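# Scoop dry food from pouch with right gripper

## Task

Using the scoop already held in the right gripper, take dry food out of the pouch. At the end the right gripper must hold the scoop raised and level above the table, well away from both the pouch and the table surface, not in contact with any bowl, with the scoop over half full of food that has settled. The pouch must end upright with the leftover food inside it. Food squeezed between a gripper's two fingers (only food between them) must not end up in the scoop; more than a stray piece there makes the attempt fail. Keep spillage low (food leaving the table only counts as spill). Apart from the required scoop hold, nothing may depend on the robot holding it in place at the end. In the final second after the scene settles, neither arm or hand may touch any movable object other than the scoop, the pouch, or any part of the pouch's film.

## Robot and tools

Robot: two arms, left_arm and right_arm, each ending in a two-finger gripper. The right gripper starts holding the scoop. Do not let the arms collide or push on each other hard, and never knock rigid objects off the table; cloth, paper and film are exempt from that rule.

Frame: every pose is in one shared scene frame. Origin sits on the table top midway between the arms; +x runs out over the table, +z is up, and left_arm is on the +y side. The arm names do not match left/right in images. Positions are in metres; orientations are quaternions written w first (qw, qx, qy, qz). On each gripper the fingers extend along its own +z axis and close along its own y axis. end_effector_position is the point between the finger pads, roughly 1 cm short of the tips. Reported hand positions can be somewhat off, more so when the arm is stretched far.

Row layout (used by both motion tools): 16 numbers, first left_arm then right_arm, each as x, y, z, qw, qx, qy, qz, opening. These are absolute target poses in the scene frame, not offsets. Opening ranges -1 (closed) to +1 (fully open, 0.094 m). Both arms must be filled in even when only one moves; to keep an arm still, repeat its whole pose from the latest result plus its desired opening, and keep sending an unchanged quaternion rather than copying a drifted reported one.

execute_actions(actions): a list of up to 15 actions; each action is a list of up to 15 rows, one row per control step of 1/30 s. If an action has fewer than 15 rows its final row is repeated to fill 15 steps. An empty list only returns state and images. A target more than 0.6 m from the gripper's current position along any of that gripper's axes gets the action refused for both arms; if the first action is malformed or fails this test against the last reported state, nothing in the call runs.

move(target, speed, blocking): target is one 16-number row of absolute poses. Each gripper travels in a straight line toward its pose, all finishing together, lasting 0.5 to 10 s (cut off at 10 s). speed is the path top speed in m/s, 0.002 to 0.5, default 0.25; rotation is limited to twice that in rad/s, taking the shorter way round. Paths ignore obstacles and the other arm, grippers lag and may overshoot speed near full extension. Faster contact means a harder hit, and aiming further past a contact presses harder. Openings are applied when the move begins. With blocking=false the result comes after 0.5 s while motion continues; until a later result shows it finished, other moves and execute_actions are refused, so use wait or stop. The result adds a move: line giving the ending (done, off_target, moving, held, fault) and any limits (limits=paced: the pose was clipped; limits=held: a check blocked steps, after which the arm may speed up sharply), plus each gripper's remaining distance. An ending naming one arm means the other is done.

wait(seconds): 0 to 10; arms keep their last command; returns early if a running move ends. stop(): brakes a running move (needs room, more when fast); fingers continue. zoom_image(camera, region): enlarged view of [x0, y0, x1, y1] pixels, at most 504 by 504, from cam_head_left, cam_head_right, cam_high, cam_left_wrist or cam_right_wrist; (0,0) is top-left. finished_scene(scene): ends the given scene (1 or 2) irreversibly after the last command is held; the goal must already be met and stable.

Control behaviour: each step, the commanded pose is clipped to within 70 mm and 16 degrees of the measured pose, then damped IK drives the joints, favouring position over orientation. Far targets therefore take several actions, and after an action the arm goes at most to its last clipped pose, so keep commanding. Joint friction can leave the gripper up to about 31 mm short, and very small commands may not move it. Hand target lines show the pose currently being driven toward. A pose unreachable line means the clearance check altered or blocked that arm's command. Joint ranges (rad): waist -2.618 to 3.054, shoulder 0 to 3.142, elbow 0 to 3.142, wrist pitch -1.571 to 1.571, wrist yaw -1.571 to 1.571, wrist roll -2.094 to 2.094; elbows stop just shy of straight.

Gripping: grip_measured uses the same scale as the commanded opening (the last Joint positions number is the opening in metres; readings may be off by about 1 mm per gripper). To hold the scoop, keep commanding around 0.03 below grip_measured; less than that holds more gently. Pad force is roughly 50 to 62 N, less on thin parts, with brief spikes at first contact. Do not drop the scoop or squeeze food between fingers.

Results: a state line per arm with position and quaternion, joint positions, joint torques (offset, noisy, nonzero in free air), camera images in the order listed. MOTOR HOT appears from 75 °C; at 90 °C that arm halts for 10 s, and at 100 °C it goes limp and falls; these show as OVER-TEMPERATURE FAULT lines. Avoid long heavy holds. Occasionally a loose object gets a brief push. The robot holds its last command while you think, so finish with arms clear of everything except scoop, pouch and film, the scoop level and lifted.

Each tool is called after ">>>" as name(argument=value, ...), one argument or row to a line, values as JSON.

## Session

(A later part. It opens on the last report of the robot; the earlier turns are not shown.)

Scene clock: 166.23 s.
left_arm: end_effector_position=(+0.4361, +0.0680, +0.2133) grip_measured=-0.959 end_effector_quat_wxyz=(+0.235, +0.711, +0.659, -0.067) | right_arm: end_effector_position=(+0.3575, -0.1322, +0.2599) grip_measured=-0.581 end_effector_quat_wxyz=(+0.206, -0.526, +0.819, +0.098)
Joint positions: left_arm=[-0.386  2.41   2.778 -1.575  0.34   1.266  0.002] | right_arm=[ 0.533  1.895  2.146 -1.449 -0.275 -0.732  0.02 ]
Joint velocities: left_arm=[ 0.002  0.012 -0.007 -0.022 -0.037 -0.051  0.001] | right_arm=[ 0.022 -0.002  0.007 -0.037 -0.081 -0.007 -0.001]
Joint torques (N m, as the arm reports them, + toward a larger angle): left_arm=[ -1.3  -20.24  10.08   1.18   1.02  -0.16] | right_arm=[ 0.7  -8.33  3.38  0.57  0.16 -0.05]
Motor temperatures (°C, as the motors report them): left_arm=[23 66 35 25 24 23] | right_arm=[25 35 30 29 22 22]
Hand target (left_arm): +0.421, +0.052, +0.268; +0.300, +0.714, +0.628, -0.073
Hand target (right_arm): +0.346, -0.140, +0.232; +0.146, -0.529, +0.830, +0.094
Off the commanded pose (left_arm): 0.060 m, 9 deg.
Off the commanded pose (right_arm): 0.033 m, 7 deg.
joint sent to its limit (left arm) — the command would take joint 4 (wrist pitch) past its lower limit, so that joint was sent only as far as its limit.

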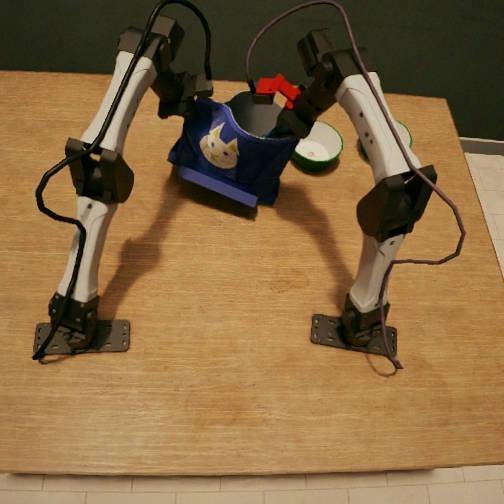

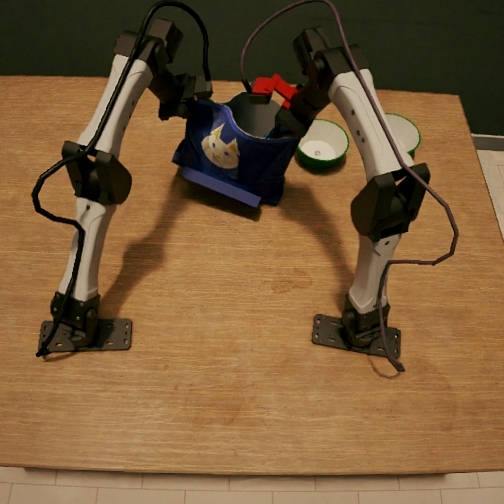

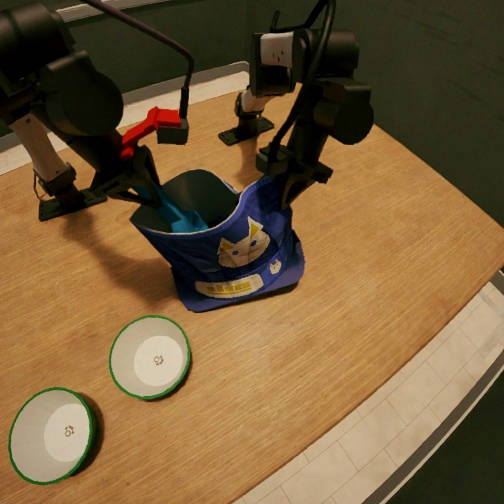

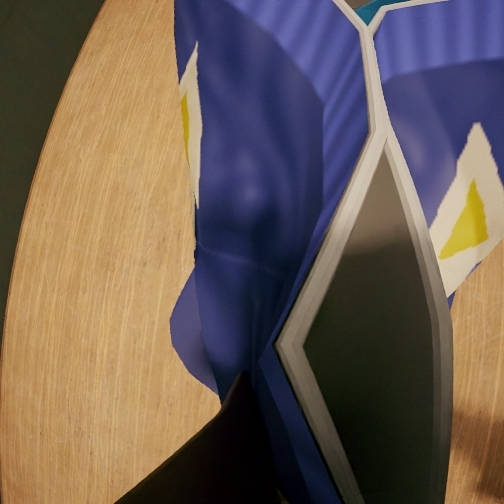

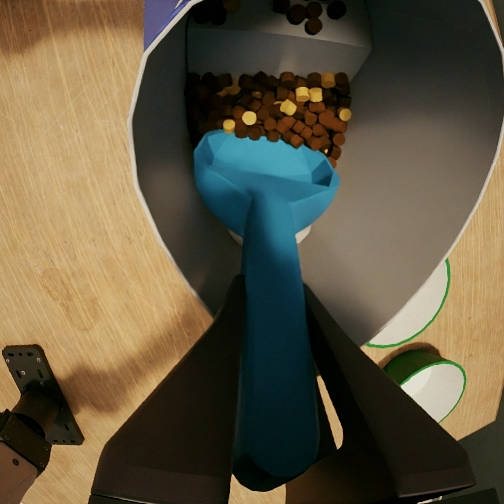

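>>> execute_actions(
  actions=[
    [[0.425,0.05,0.27,0.2,0.74,0.63,-0.12,-1,0.355,-0.12,0.21,0.146,-0.529,0.83,0.093,-0.65]],
    [[0.425,0.05,0.27,0.2,0.74,0.63,-0.12,-1,0.365,-0.1,0.2,0.146,-0.529,0.83,0.093,-0.65]],
    [[0.425,0.05,0.27,0.2,0.74,0.63,-0.12,-1,0.37,-0.09,0.19,0.218,-0.519,0.815,0.139,-0.65]],
    [[0.425,0.05,0.27,0.2,0.74,0.63,-0.12,-1,0.365,-0.1,0.19,0.29,-0.505,0.79,0.184,-0.65]],
    [[0.425,0.05,0.27,0.2,0.74,0.63,-0.12,-1,0.36,-0.115,0.19,0.36,-0.49,0.76,0.23,-0.65]],
    [[0.43,0.06,0.24,0.2,0.74,0.63,-0.12,-1,0.36,-0.12,0.2,0.42,-0.465,0.73,0.27,-0.65]],
  ],
)

Scene clock: 177.50 s.
left_arm: end_effector_position=(+0.4412, +0.0814, +0.1981) grip_measured=-0.959 end_effector_quat_wxyz=(+0.213, +0.719, +0.660, -0.055) | right_arm: end_effector_position=(+0.3682, -0.1206, +0.2489) grip_measured=-0.581 end_effector_quat_wxyz=(+0.479, -0.482, +0.693, +0.240)
Joint positions: left_arm=[-0.369  2.423  2.754 -1.575  0.306  1.305  0.002] | right_arm=[ 0.379  1.504  1.22  -0.346 -0.763 -0.61   0.02 ]
Joint velocities: left_arm=[ 0.007  0.007  0.002  0.051  0.022  0.037 -0.001] | right_arm=[ 0.002 -0.007 -0.012  0.022 -0.037  0.051 -0.   ]
Joint torques (N m, as the arm reports them, + toward a larger angle): left_arm=[ -0.98 -19.32   8.23   1.07   1.38  -0.04] | right_arm=[ 0.41 -4.01  3.76  1.26 -0.36  0.16]
Motor temperatures (°C, as the motors report them): left_arm=[23 74 37 25 24 23] | right_arm=[25 35 29 29 22 22]
Hand target (left_arm): +0.428, +0.062, +0.239; +0.271, +0.724, +0.629, -0.081
Hand target (right_arm): +0.359, -0.120, +0.202; +0.420, -0.465, +0.731, +0.269
Off the commanded pose (left_arm): 0.048 m, 9 deg.
Off the commanded pose (right_arm): 0.050 m, 9 deg.
joint sent to its limit (left arm) — the command would take joint 4 (wrist pitch) past its lower limit, so that joint was sent only as far as its limit.

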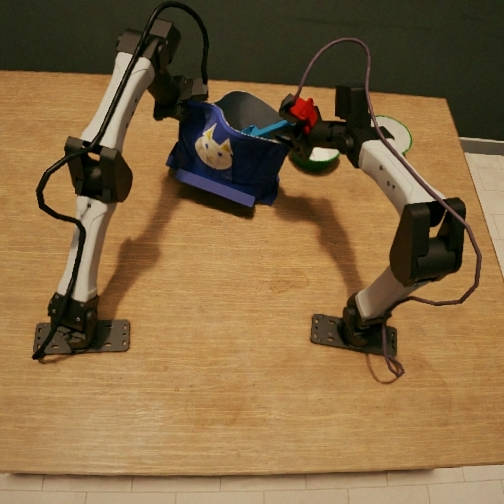

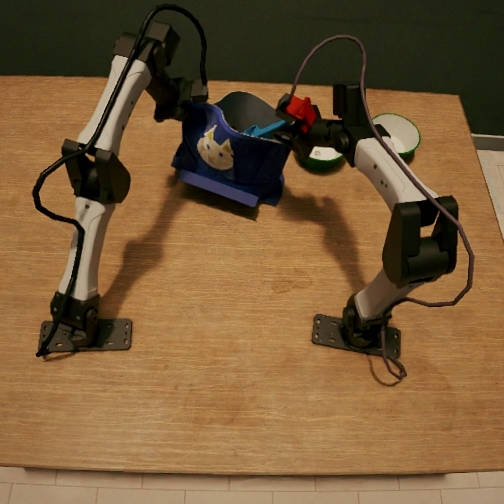

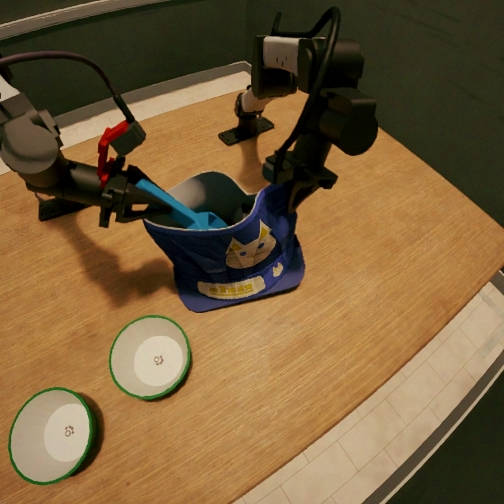

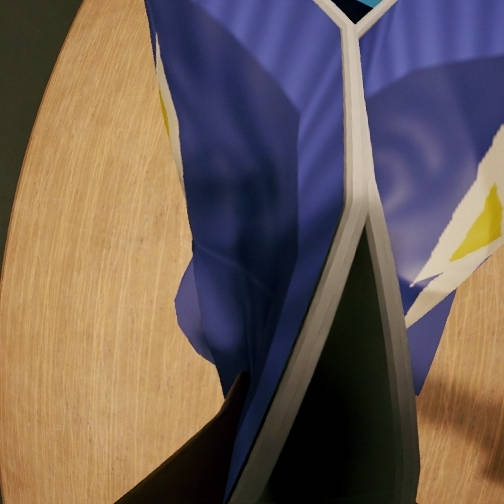

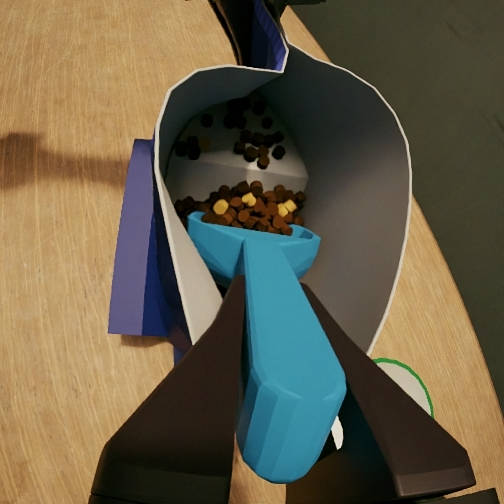

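>>> move(
  target=[0.45,0.1,0.165,0.25,0.72,0.63,-0.12,-1,0.38,-0.09,0.255,0.48,-0.44,0.69,0.3,-0.9],
  speed=0.04,
)

>>> move(
  target=[0.42,0.2,0.25,0.3,0.6,0.7,-0.2,1,0.385,-0.075,0.27,0.596,-0.38,0.596,0.38,-0.9],
  speed=0.06,
)

>>> move(
  target=[0.3,0.22,0.35,0.4,0.4,0.8,-0.2,1,0.385,-0.075,0.28,0.71,-0.29,0.453,0.453,-0.9],
  speed=0.06,
)

Scene clock: 185.70 s.
left_arm: end_effector_position=(+0.4458, +0.1014, +0.1661) grip_measured=-0.959 end_effector_quat_wxyz=(+0.237, +0.721, +0.639, -0.122) | right_arm: end_effector_position=(+0.3799, -0.1116, +0.2605) grip_measured=-0.581 end_effector_quat_wxyz=(+0.488, -0.430, +0.707, +0.277)
Joint positions: left_arm=[-0.274  2.343  2.436 -1.405  0.48   1.422  0.002] | right_arm=[ 0.392  1.527  1.226 -0.24  -0.769 -0.426  0.02 ]
Joint velocities: left_arm=[ 0.027 -0.017 -0.012  0.007 -0.022  0.066 -0.001] | right_arm=[ 0.002  0.002 -0.017  0.007  0.007  0.066 -0.   ]
Joint torques (N m, as the arm reports them, + toward a larger angle): left_arm=[ -0.26 -15.18   4.87   1.4    0.51   0.02] | right_arm=[ 3.19 -4.46 10.02  2.13 -0.65  0.15]
Motor temperatures (°C, as the motors report them): left_arm=[23 76 37 25 24 23] | right_arm=[25 34 29 30 22 22]
Hand target (left_arm): +0.450, +0.100, +0.165; +0.250, +0.723, +0.633, -0.120
Hand target (right_arm): +0.379, -0.091, +0.255; +0.481, -0.443, +0.694, +0.301
Off the commanded pose (left_arm): 0.005 m, 2 deg.
Off the commanded pose (right_arm): 0.022 m, 4 deg.
MOTOR HOT: a motor of the left arm reached 75 °C. Now the hottest motor of the left arm, joint 2 (shoulder), reports 76 °C. The controller's stop level is 90 °C. To cool a motor, set the load down, stop pushing, or move to a pose that needs little force.
move: off_target (right_arm)

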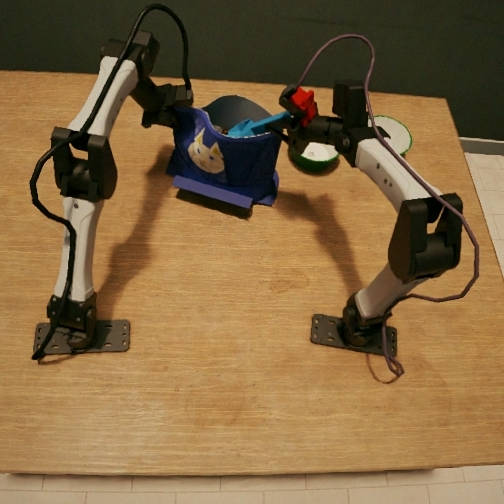

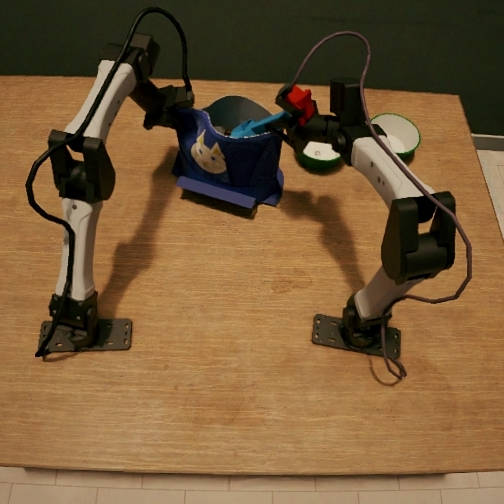

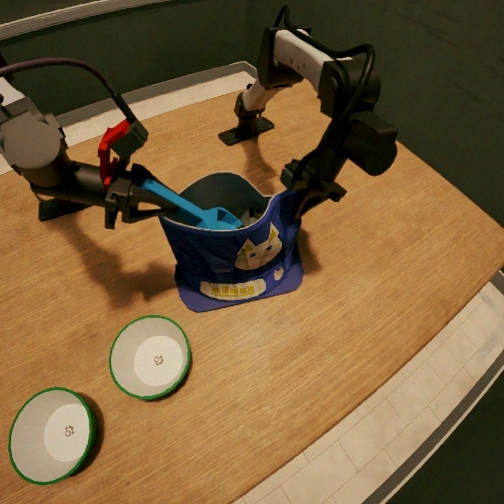

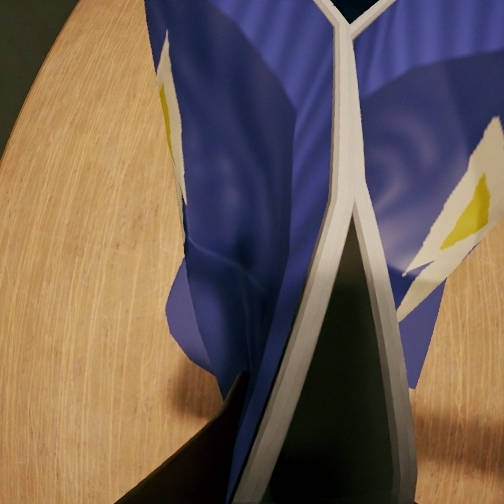

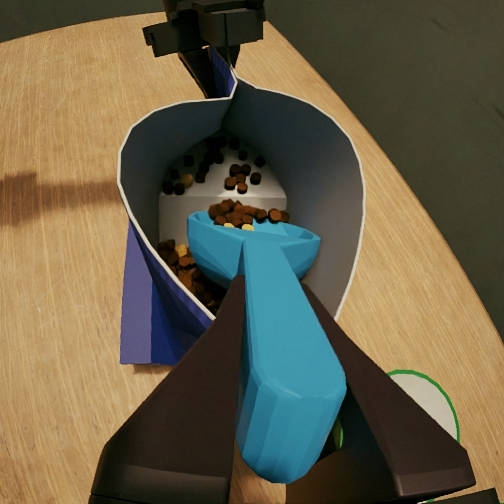

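Scene clock: 189.27 s.
left_arm: end_effector_position=(+0.4241, +0.1968, +0.2535) grip_measured=+1.000 end_effector_quat_wxyz=(+0.324, +0.610, +0.701, -0.178) | right_arm: end_effector_position=(+0.3857, -0.0811, +0.2825) grip_measured=-0.581 end_effector_quat_wxyz=(+0.604, -0.384, +0.592, +0.371)
Joint positions: left_arm=[-0.004  2.181  2.436 -1.564  0.719  1.397  0.094] | right_arm=[ 0.428  1.606  0.975  0.638 -0.875 -0.019  0.02 ]
Joint velocities: left_arm=[ 0.017 -0.022 -0.002 -0.081  0.081 -0.022  0.   ] | right_arm=[-0.002 -0.017 -0.002  0.081  0.037  0.022 -0.002]
Joint torques (N m, as the arm reports them, + toward a larger angle): left_arm=[  0.11 -13.53   3.91   0.76   0.55  -0.14] | right_arm=[ 1.18 -6.42  7.17  1.99  0.03  0.05]
Motor temperatures (°C, as the motors report them): left_arm=[23 74 36 25 24 23] | right_arm=[25 34 30 31 22 22]
Hand target (left_arm): +0.418, +0.199, +0.249; +0.315, +0.601, +0.709, -0.192
Hand target (right_arm): +0.386, -0.075, +0.269; +0.595, -0.383, +0.597, +0.378
Off the commanded pose (left_arm): 0.006 m, 4 deg.
Off the commanded pose (right_arm): 0.014 m, 1 deg.
MOTOR HOT: still on. Now the hottest motor of the left arm, joint 2 (shoulder), reports 74 °C; the controller's stop level is 90 °C.
joint sent to its limit (left arm) — the command would take joint 4 (wrist pitch) past its lower limit, so that joint was sent only as far as its limit.
move: off_target (left_arm, right_arm)

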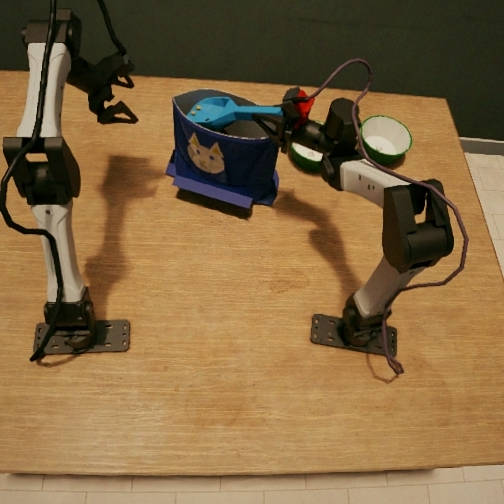

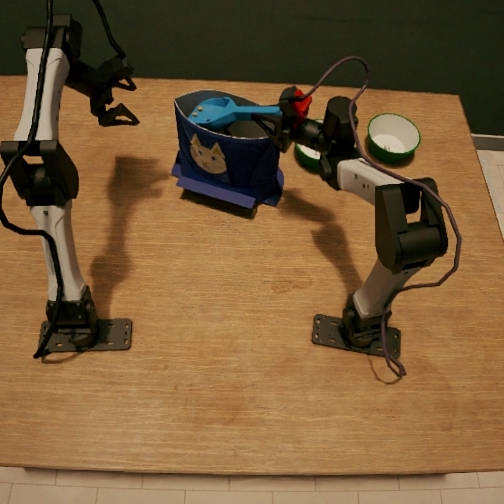

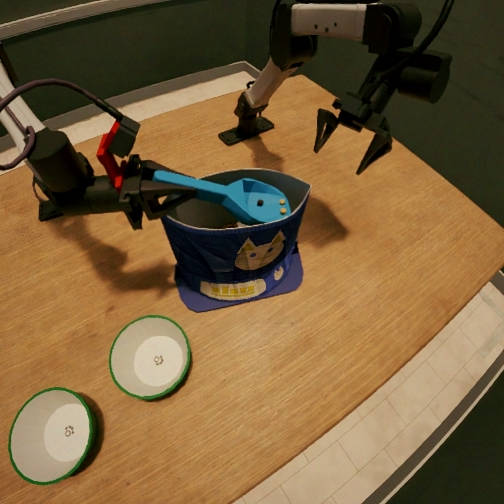

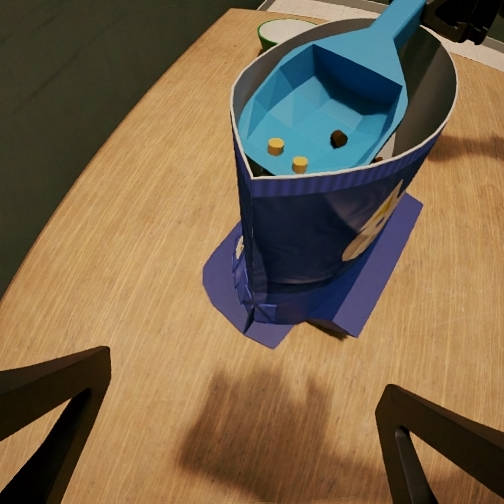

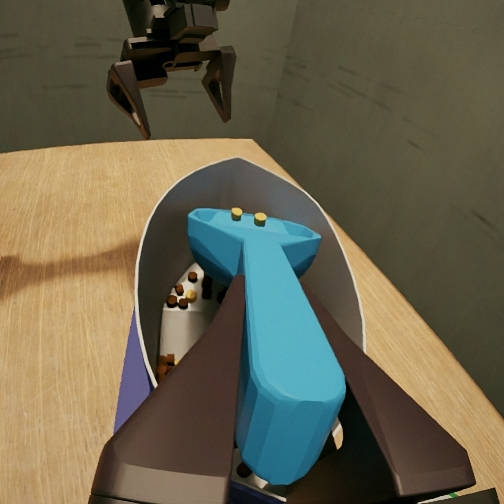

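Scene clock: 193.67 s.
left_arm: end_effector_position=(+0.3026, +0.2165, +0.3523) grip_measured=+1.000 end_effector_quat_wxyz=(+0.404, +0.410, +0.795, -0.192) | right_arm: end_effector_position=(+0.3859, -0.0835, +0.3037) grip_measured=-0.581 end_effector_quat_wxyz=(+0.722, -0.304, +0.456, +0.421)
Joint positions: left_arm=[ 0.111  1.513  1.869 -1.384  0.793  0.9    0.094] | right_arm=[ 0.457  1.865  0.879  1.559 -0.748  0.354  0.02 ]
Joint velocities: left_arm=[-0.007 -0.012  0.002 -0.066 -0.022 -0.037  0.   ] | right_arm=[ 0.002 -0.002 -0.002 -0.051  0.007 -0.051 -0.001]
Joint torques (N m, as the arm reports them, + toward a larger angle): left_arm=[ 0.42 -7.31  4.57  1.48  0.46 -0.13] | right_arm=[ 1.62 -6.46  4.63  1.35  0.22  0.12]
Motor temperatures (°C, as the motors report them): left_arm=[23 71 36 25 23 23] | right_arm=[25 34 30 31 22 22]
Hand target (left_arm): +0.299, +0.218, +0.349; +0.399, +0.401, +0.800, -0.199
Hand target (right_arm): +0.386, -0.075, +0.279; +0.699, -0.299, +0.481, +0.436
Off the commanded pose (left_arm): 0.005 m, 2 deg.
Off the commanded pose (right_arm): 0.025 m, 4 deg.
MOTOR HOT: cleared. Now the hottest motor of the left arm, joint 2 (shoulder), reports 71 °C.
joint sent to its limit (right arm) — the command would take joint 4 (wrist pitch) past its upper limit, so that joint was sent only as far as its limit.
move: off_target (right_arm)

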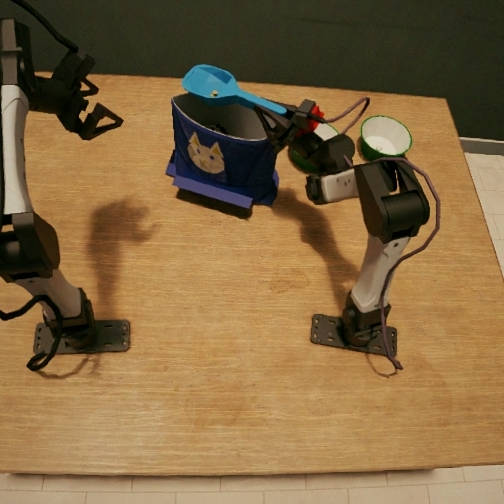

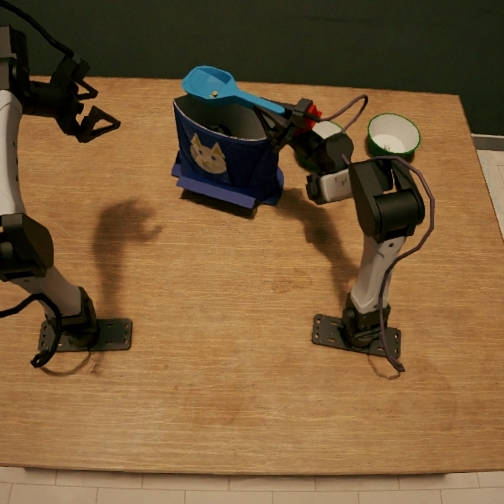

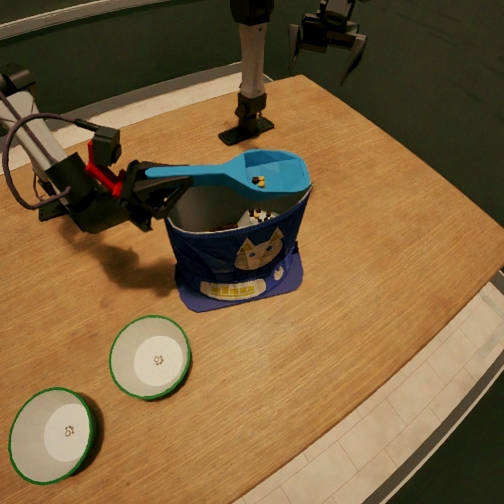

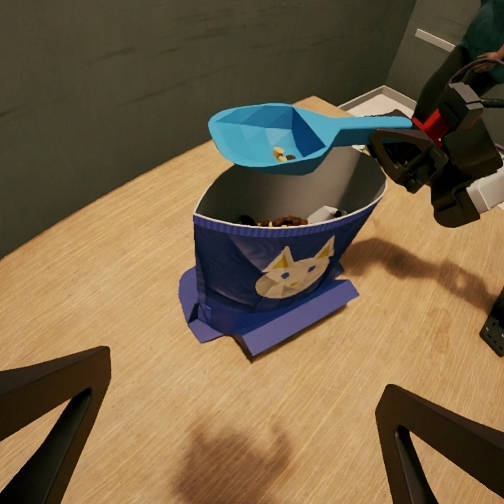

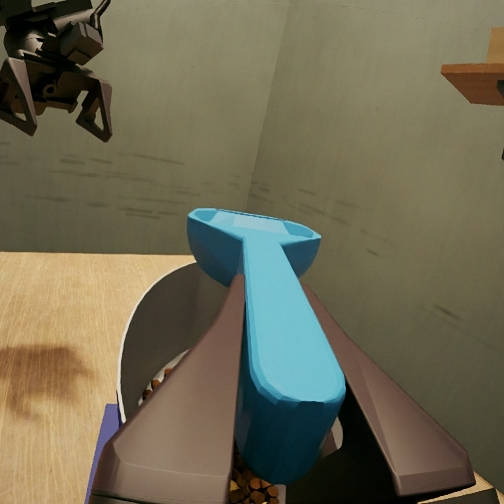

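>>> move(
  target=[0.45,0.16,0.16,0.29,0.72,0.6,-0.18,1,0.36,-0.11,0.34,0.48,-0.44,0.69,0.3,-0.9],
  speed=0.15,
)

>>> move(
  target=[0.45,0.095,0.15,0.29,0.72,0.6,-0.18,1,0.375,-0.08,0.28,0.29,-0.505,0.79,0.184,-0.9],
  speed=0.1,
)

>>> move(
  target=[0.45,0.095,0.15,0.29,0.72,0.6,-0.18,-1,0.375,-0.08,0.28,0.29,-0.505,0.79,0.184,-0.9],
)

>>> move(
  target=[0.27,0.14,0.21,0.27,0.73,0.56,-0.28,-1,0.17,-0.03,0.29,0.29,-0.505,0.79,0.184,-0.9],
  speed=0.04,
)

Scene clock: 203.80 s.
left_arm: end_effector_position=(+0.4527, +0.1649, +0.1703) grip_measured=+1.000 end_effector_quat_wxyz=(+0.303, +0.717, +0.603, -0.176) | right_arm: end_effector_position=(+0.3511, -0.1083, +0.3461) grip_measured=-0.581 end_effector_quat_wxyz=(+0.488, -0.441, +0.685, +0.312)
Joint positions: left_arm=[-0.079  2.369  2.432 -1.477  0.702  1.675  0.094] | right_arm=[ 0.39   1.481  1.494 -0.539 -0.857 -0.416  0.02 ]
Joint velocities: left_arm=[ 0.032  0.002 -0.002  0.037  0.037  0.037  0.   ] | right_arm=[-0.002  0.017 -0.002 -0.051 -0.022 -0.022  0.   ]
Joint torques (N m, as the arm reports them, + toward a larger angle): left_arm=[ -1.   -12.79   7.74   0.47   0.31  -0.03] | right_arm=[-0.54 -6.08 10.43  1.58 -0.24 -0.01]
Motor temperatures (°C, as the motors report them): left_arm=[22 62 35 26 23 23] | right_arm=[25 34 30 31 22 22]
Hand target (left_arm): +0.452, +0.162, +0.162; +0.292, +0.721, +0.602, -0.181
Hand target (right_arm): +0.356, -0.111, +0.343; +0.484, -0.439, +0.691, +0.309
Off the commanded pose (left_arm): 0.012 m, 2 deg.
Off the commanded pose (right_arm): 0.011 m, 2 deg.
move: off_target (left_arm, right_arm)

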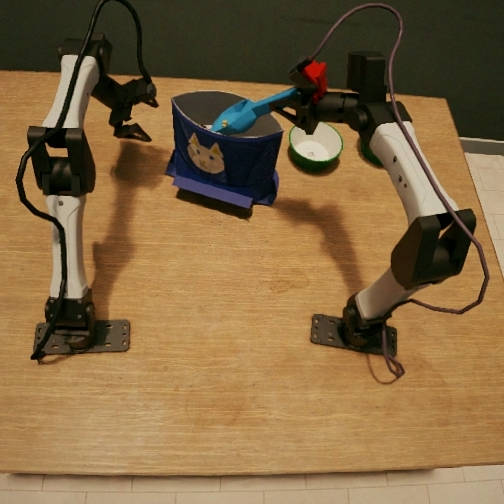

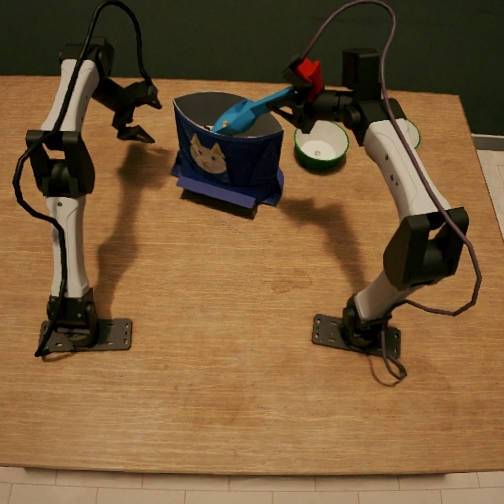

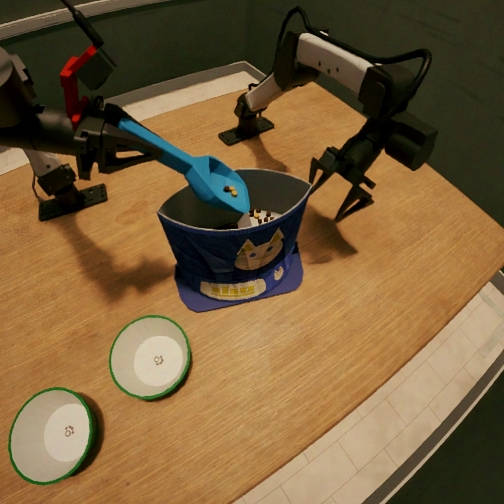

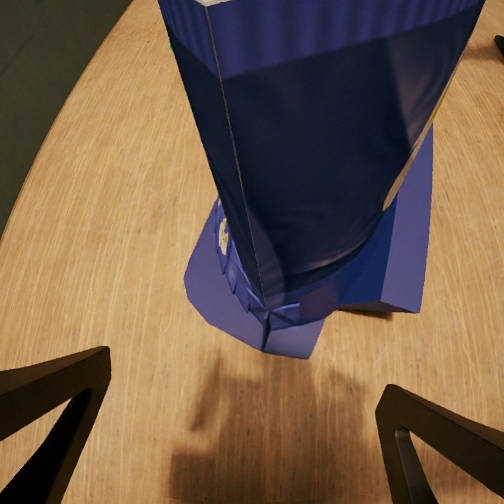

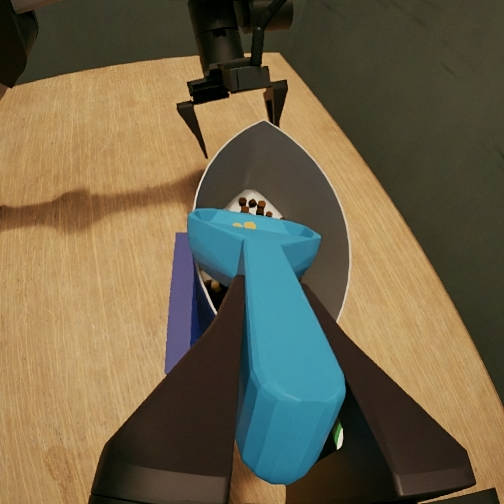

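Scene clock: 206.93 s.
left_arm: end_effector_position=(+0.4563, +0.1029, +0.1580) grip_measured=+1.000 end_effector_quat_wxyz=(+0.304, +0.717, +0.601, -0.181) | right_arm: end_effector_position=(+0.3761, -0.0829, +0.2865) grip_measured=-0.581 end_effector_quat_wxyz=(+0.303, -0.498, +0.790, +0.189)
Joint positions: left_arm=[-0.209  2.355  2.347 -1.306  0.684  1.513  0.094] | right_arm=[ 0.552  1.873  2.087 -1.204 -0.469 -0.606  0.02 ]
Joint velocities: left_arm=[ 0.007 -0.017 -0.012 -0.066 -0.037 -0.007  0.   ] | right_arm=[ 0.002  0.017  0.012 -0.022 -0.022 -0.051  0.   ]
Joint torques (N m, as the arm reports them, + toward a larger angle): left_arm=[ -1.86 -15.38   4.7    1.04   0.22  -0.12] | right_arm=[ 0.82 -8.79  9.35  1.17 -0.22 -0.03]
Motor temperatures (°C, as the motors report them): left_arm=[23 62 34 25 23 23] | right_arm=[25 34 31 31 22 22]
Hand target (left_arm): +0.451, +0.095, +0.150; +0.290, +0.722, +0.601, -0.181
Hand target (right_arm): +0.376, -0.080, +0.280; +0.291, -0.503, +0.792, +0.187
Off the commanded pose (left_arm): 0.013 m, 2 deg.
Off the commanded pose (right_arm): 0.007 m, 2 deg.
move: off_target (left_arm)

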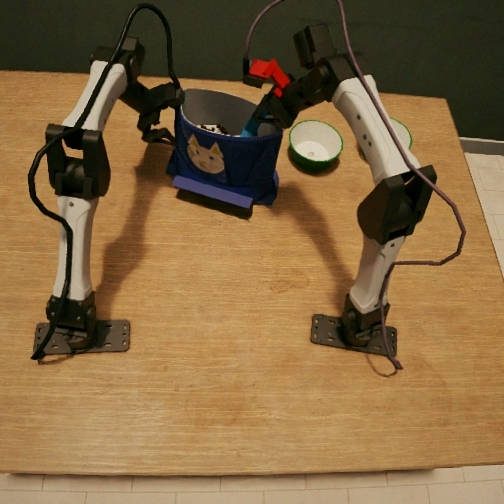

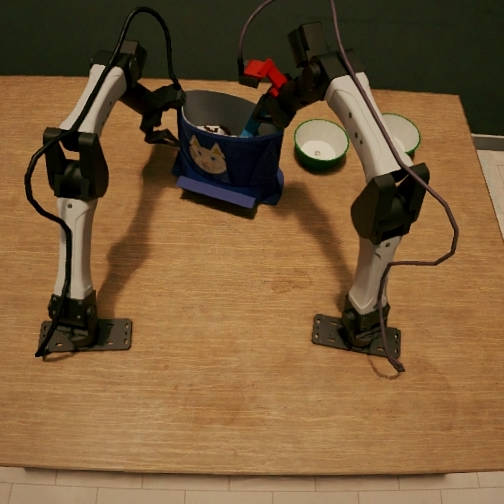

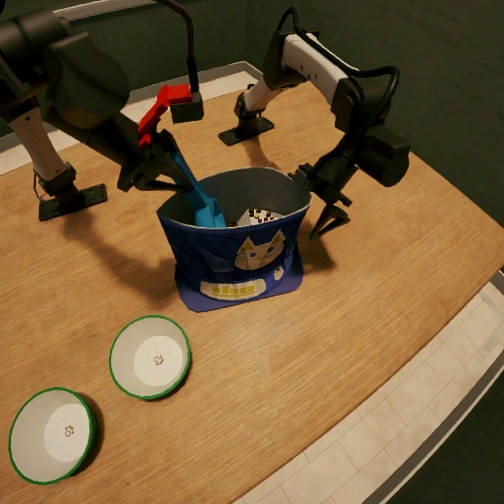

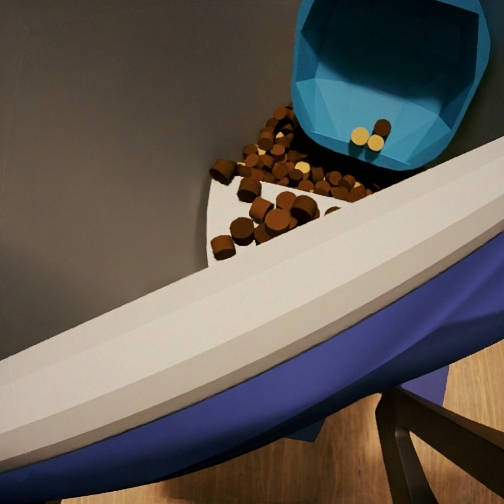

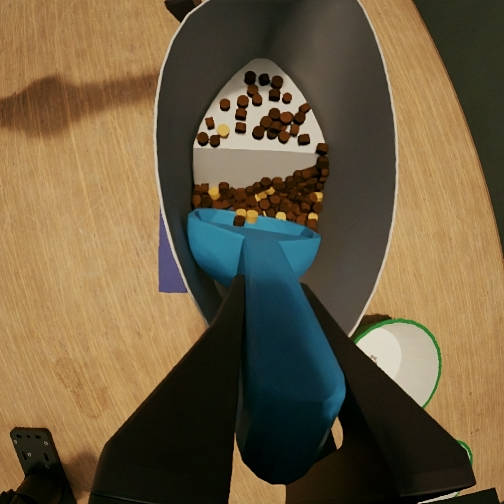

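Scene clock: 207.63 s.
left_arm: end_effector_position=(+0.4567, +0.1087, +0.1564) grip_measured=-0.963 end_effector_quat_wxyz=(+0.296, +0.718, +0.607, -0.168) | right_arm: end_effector_position=(+0.3758, -0.0840, +0.2855) grip_measured=-0.581 end_effector_quat_wxyz=(+0.301, -0.499, +0.791, +0.186)
Joint positions: left_arm=[-0.206  2.344  2.334 -1.303  0.651  1.513  0.002] | right_arm=[ 0.552  1.873  2.087 -1.208 -0.463 -0.611  0.02 ]
Joint velocities: left_arm=[-0.002  0.012  0.002  0.051 -0.022  0.051  0.001] | right_arm=[-0.022  0.012 -0.002 -0.051  0.022  0.007  0.001]
Joint torques (N m, as the arm reports them, + toward a larger angle): left_arm=[ -2.24 -15.08   4.67   1.07   0.54  -0.18] | right_arm=[ 1.02 -8.88  9.45  1.16 -0.24 -0.04]
Motor temperatures (°C, as the motors report them): left_arm=[23 62 34 25 23 23] | right_arm=[25 34 31 31 22 22]
Hand target (left_arm): +0.450, +0.095, +0.150; +0.290, +0.722, +0.602, -0.181
Hand target (right_arm): +0.375, -0.080, +0.280; +0.291, -0.505, +0.791, +0.185
Off the commanded pose (left_arm): 0.017 m, 2 deg.
Off the commanded pose (right_arm): 0.007 m, 1 deg.
move: off_target (left_arm)

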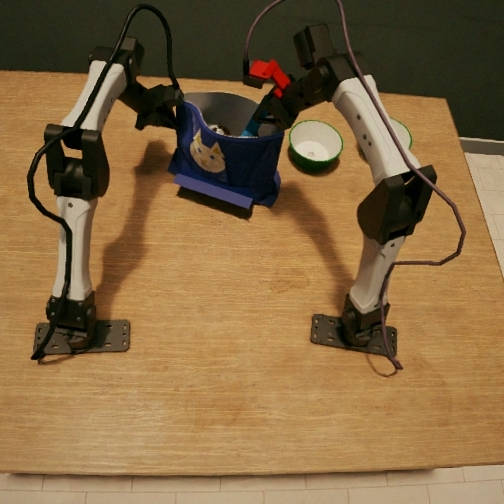

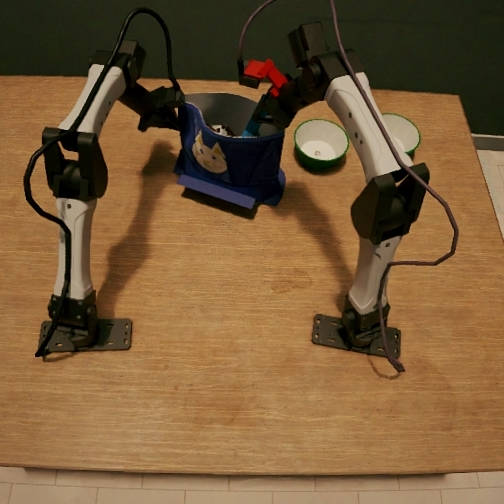

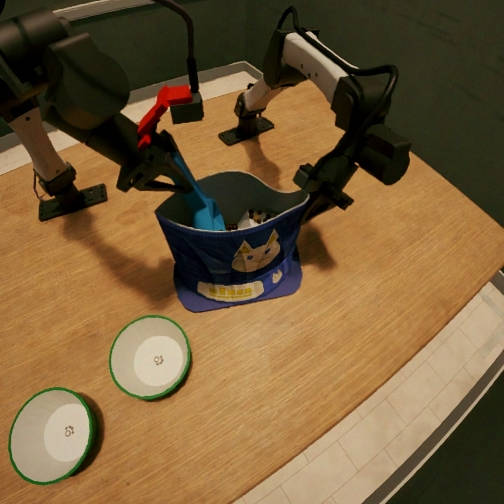

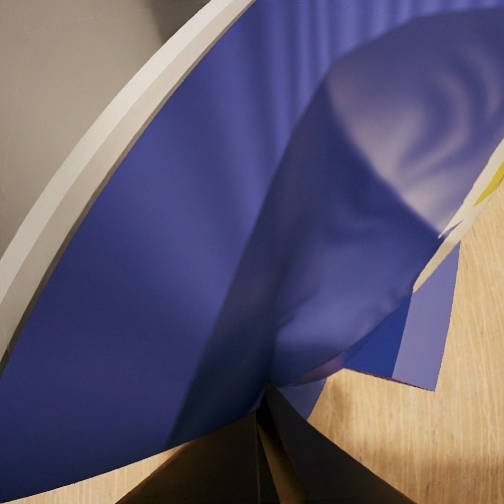

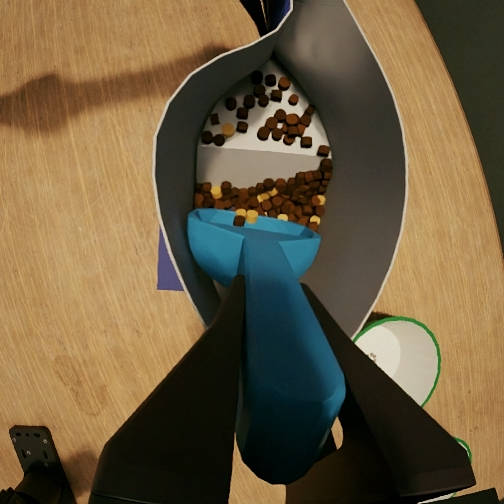

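Scene clock: 213.30 s.
left_arm: end_effector_position=(+0.2738, +0.1563, +0.1669) grip_measured=-0.963 end_effector_quat_wxyz=(+0.192, +0.753, +0.577, -0.251) | right_arm: end_effector_position=(+0.1990, -0.0284, +0.3047) grip_measured=-0.581 end_effector_quat_wxyz=(+0.336, -0.488, +0.790, +0.161)
Joint positions: left_arm=[-0.146  1.831  1.628 -1.506  0.629  1.803  0.002] | right_arm=[ 1.088  1.363  1.577 -1.025 -0.06  -0.17   0.02 ]
Joint velocities: left_arm=[ 0.022  0.002  0.007 -0.007  0.051  0.007 -0.   ] | right_arm=[ 0.007  0.012 -0.012 -0.037  0.022  0.007  0.001]
Joint torques (N m, as the arm reports them, + toward a larger angle): left_arm=[  0.62 -14.8    7.67  -0.52   1.98  -0.04] | right_arm=[ 2.35 -6.92  6.04  1.04 -0.91  0.17]
Motor temperatures (°C, as the motors report them): left_arm=[23 63 34 25 24 23] | right_arm=[25 35 31 31 23 22]
Hand target (left_arm): +0.269, +0.141, +0.207; +0.267, +0.733, +0.561, -0.277
Hand target (right_arm): +0.172, -0.030, +0.290; +0.287, -0.505, +0.793, +0.184
Off the commanded pose (left_arm): 0.046 m, 10 deg.
Off the commanded pose (right_arm): 0.033 m, 6 deg.
move: off_target (left_arm, right_arm)

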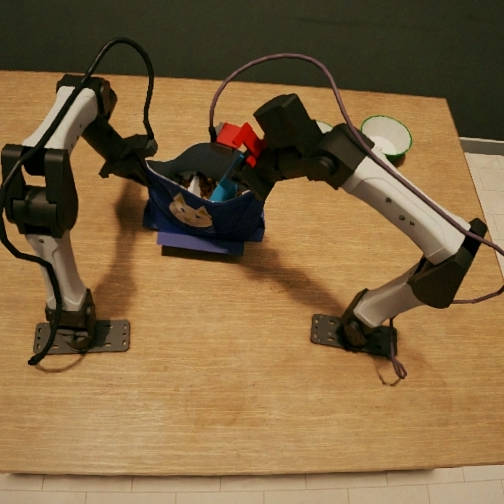

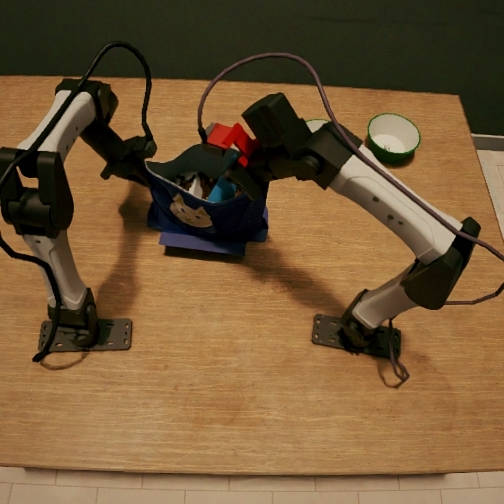

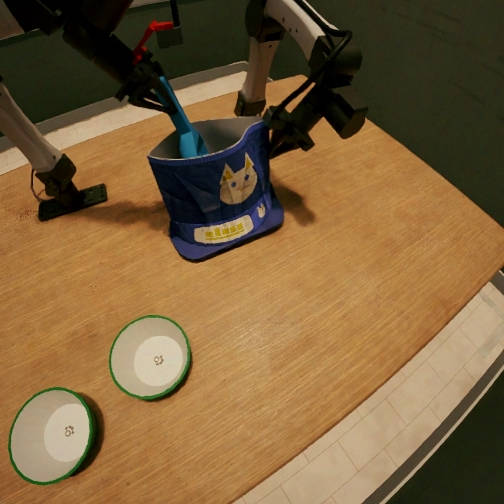

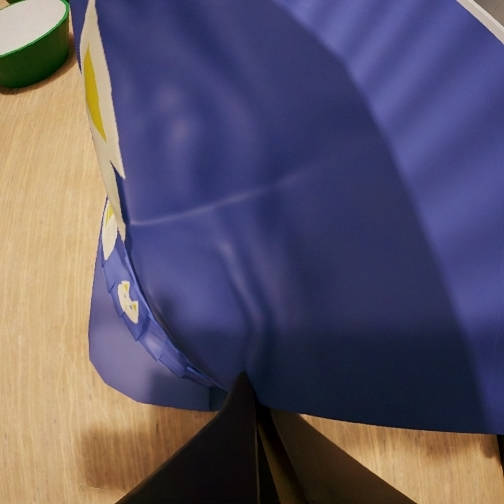

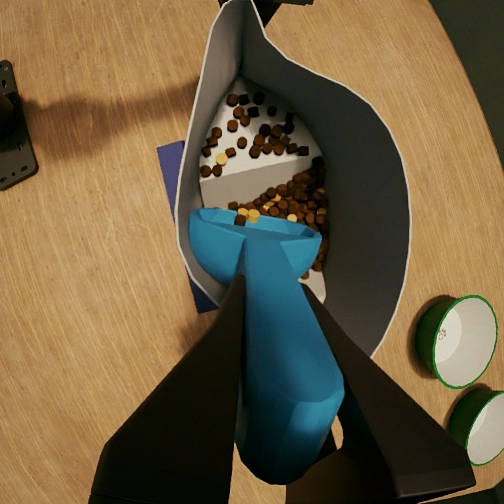

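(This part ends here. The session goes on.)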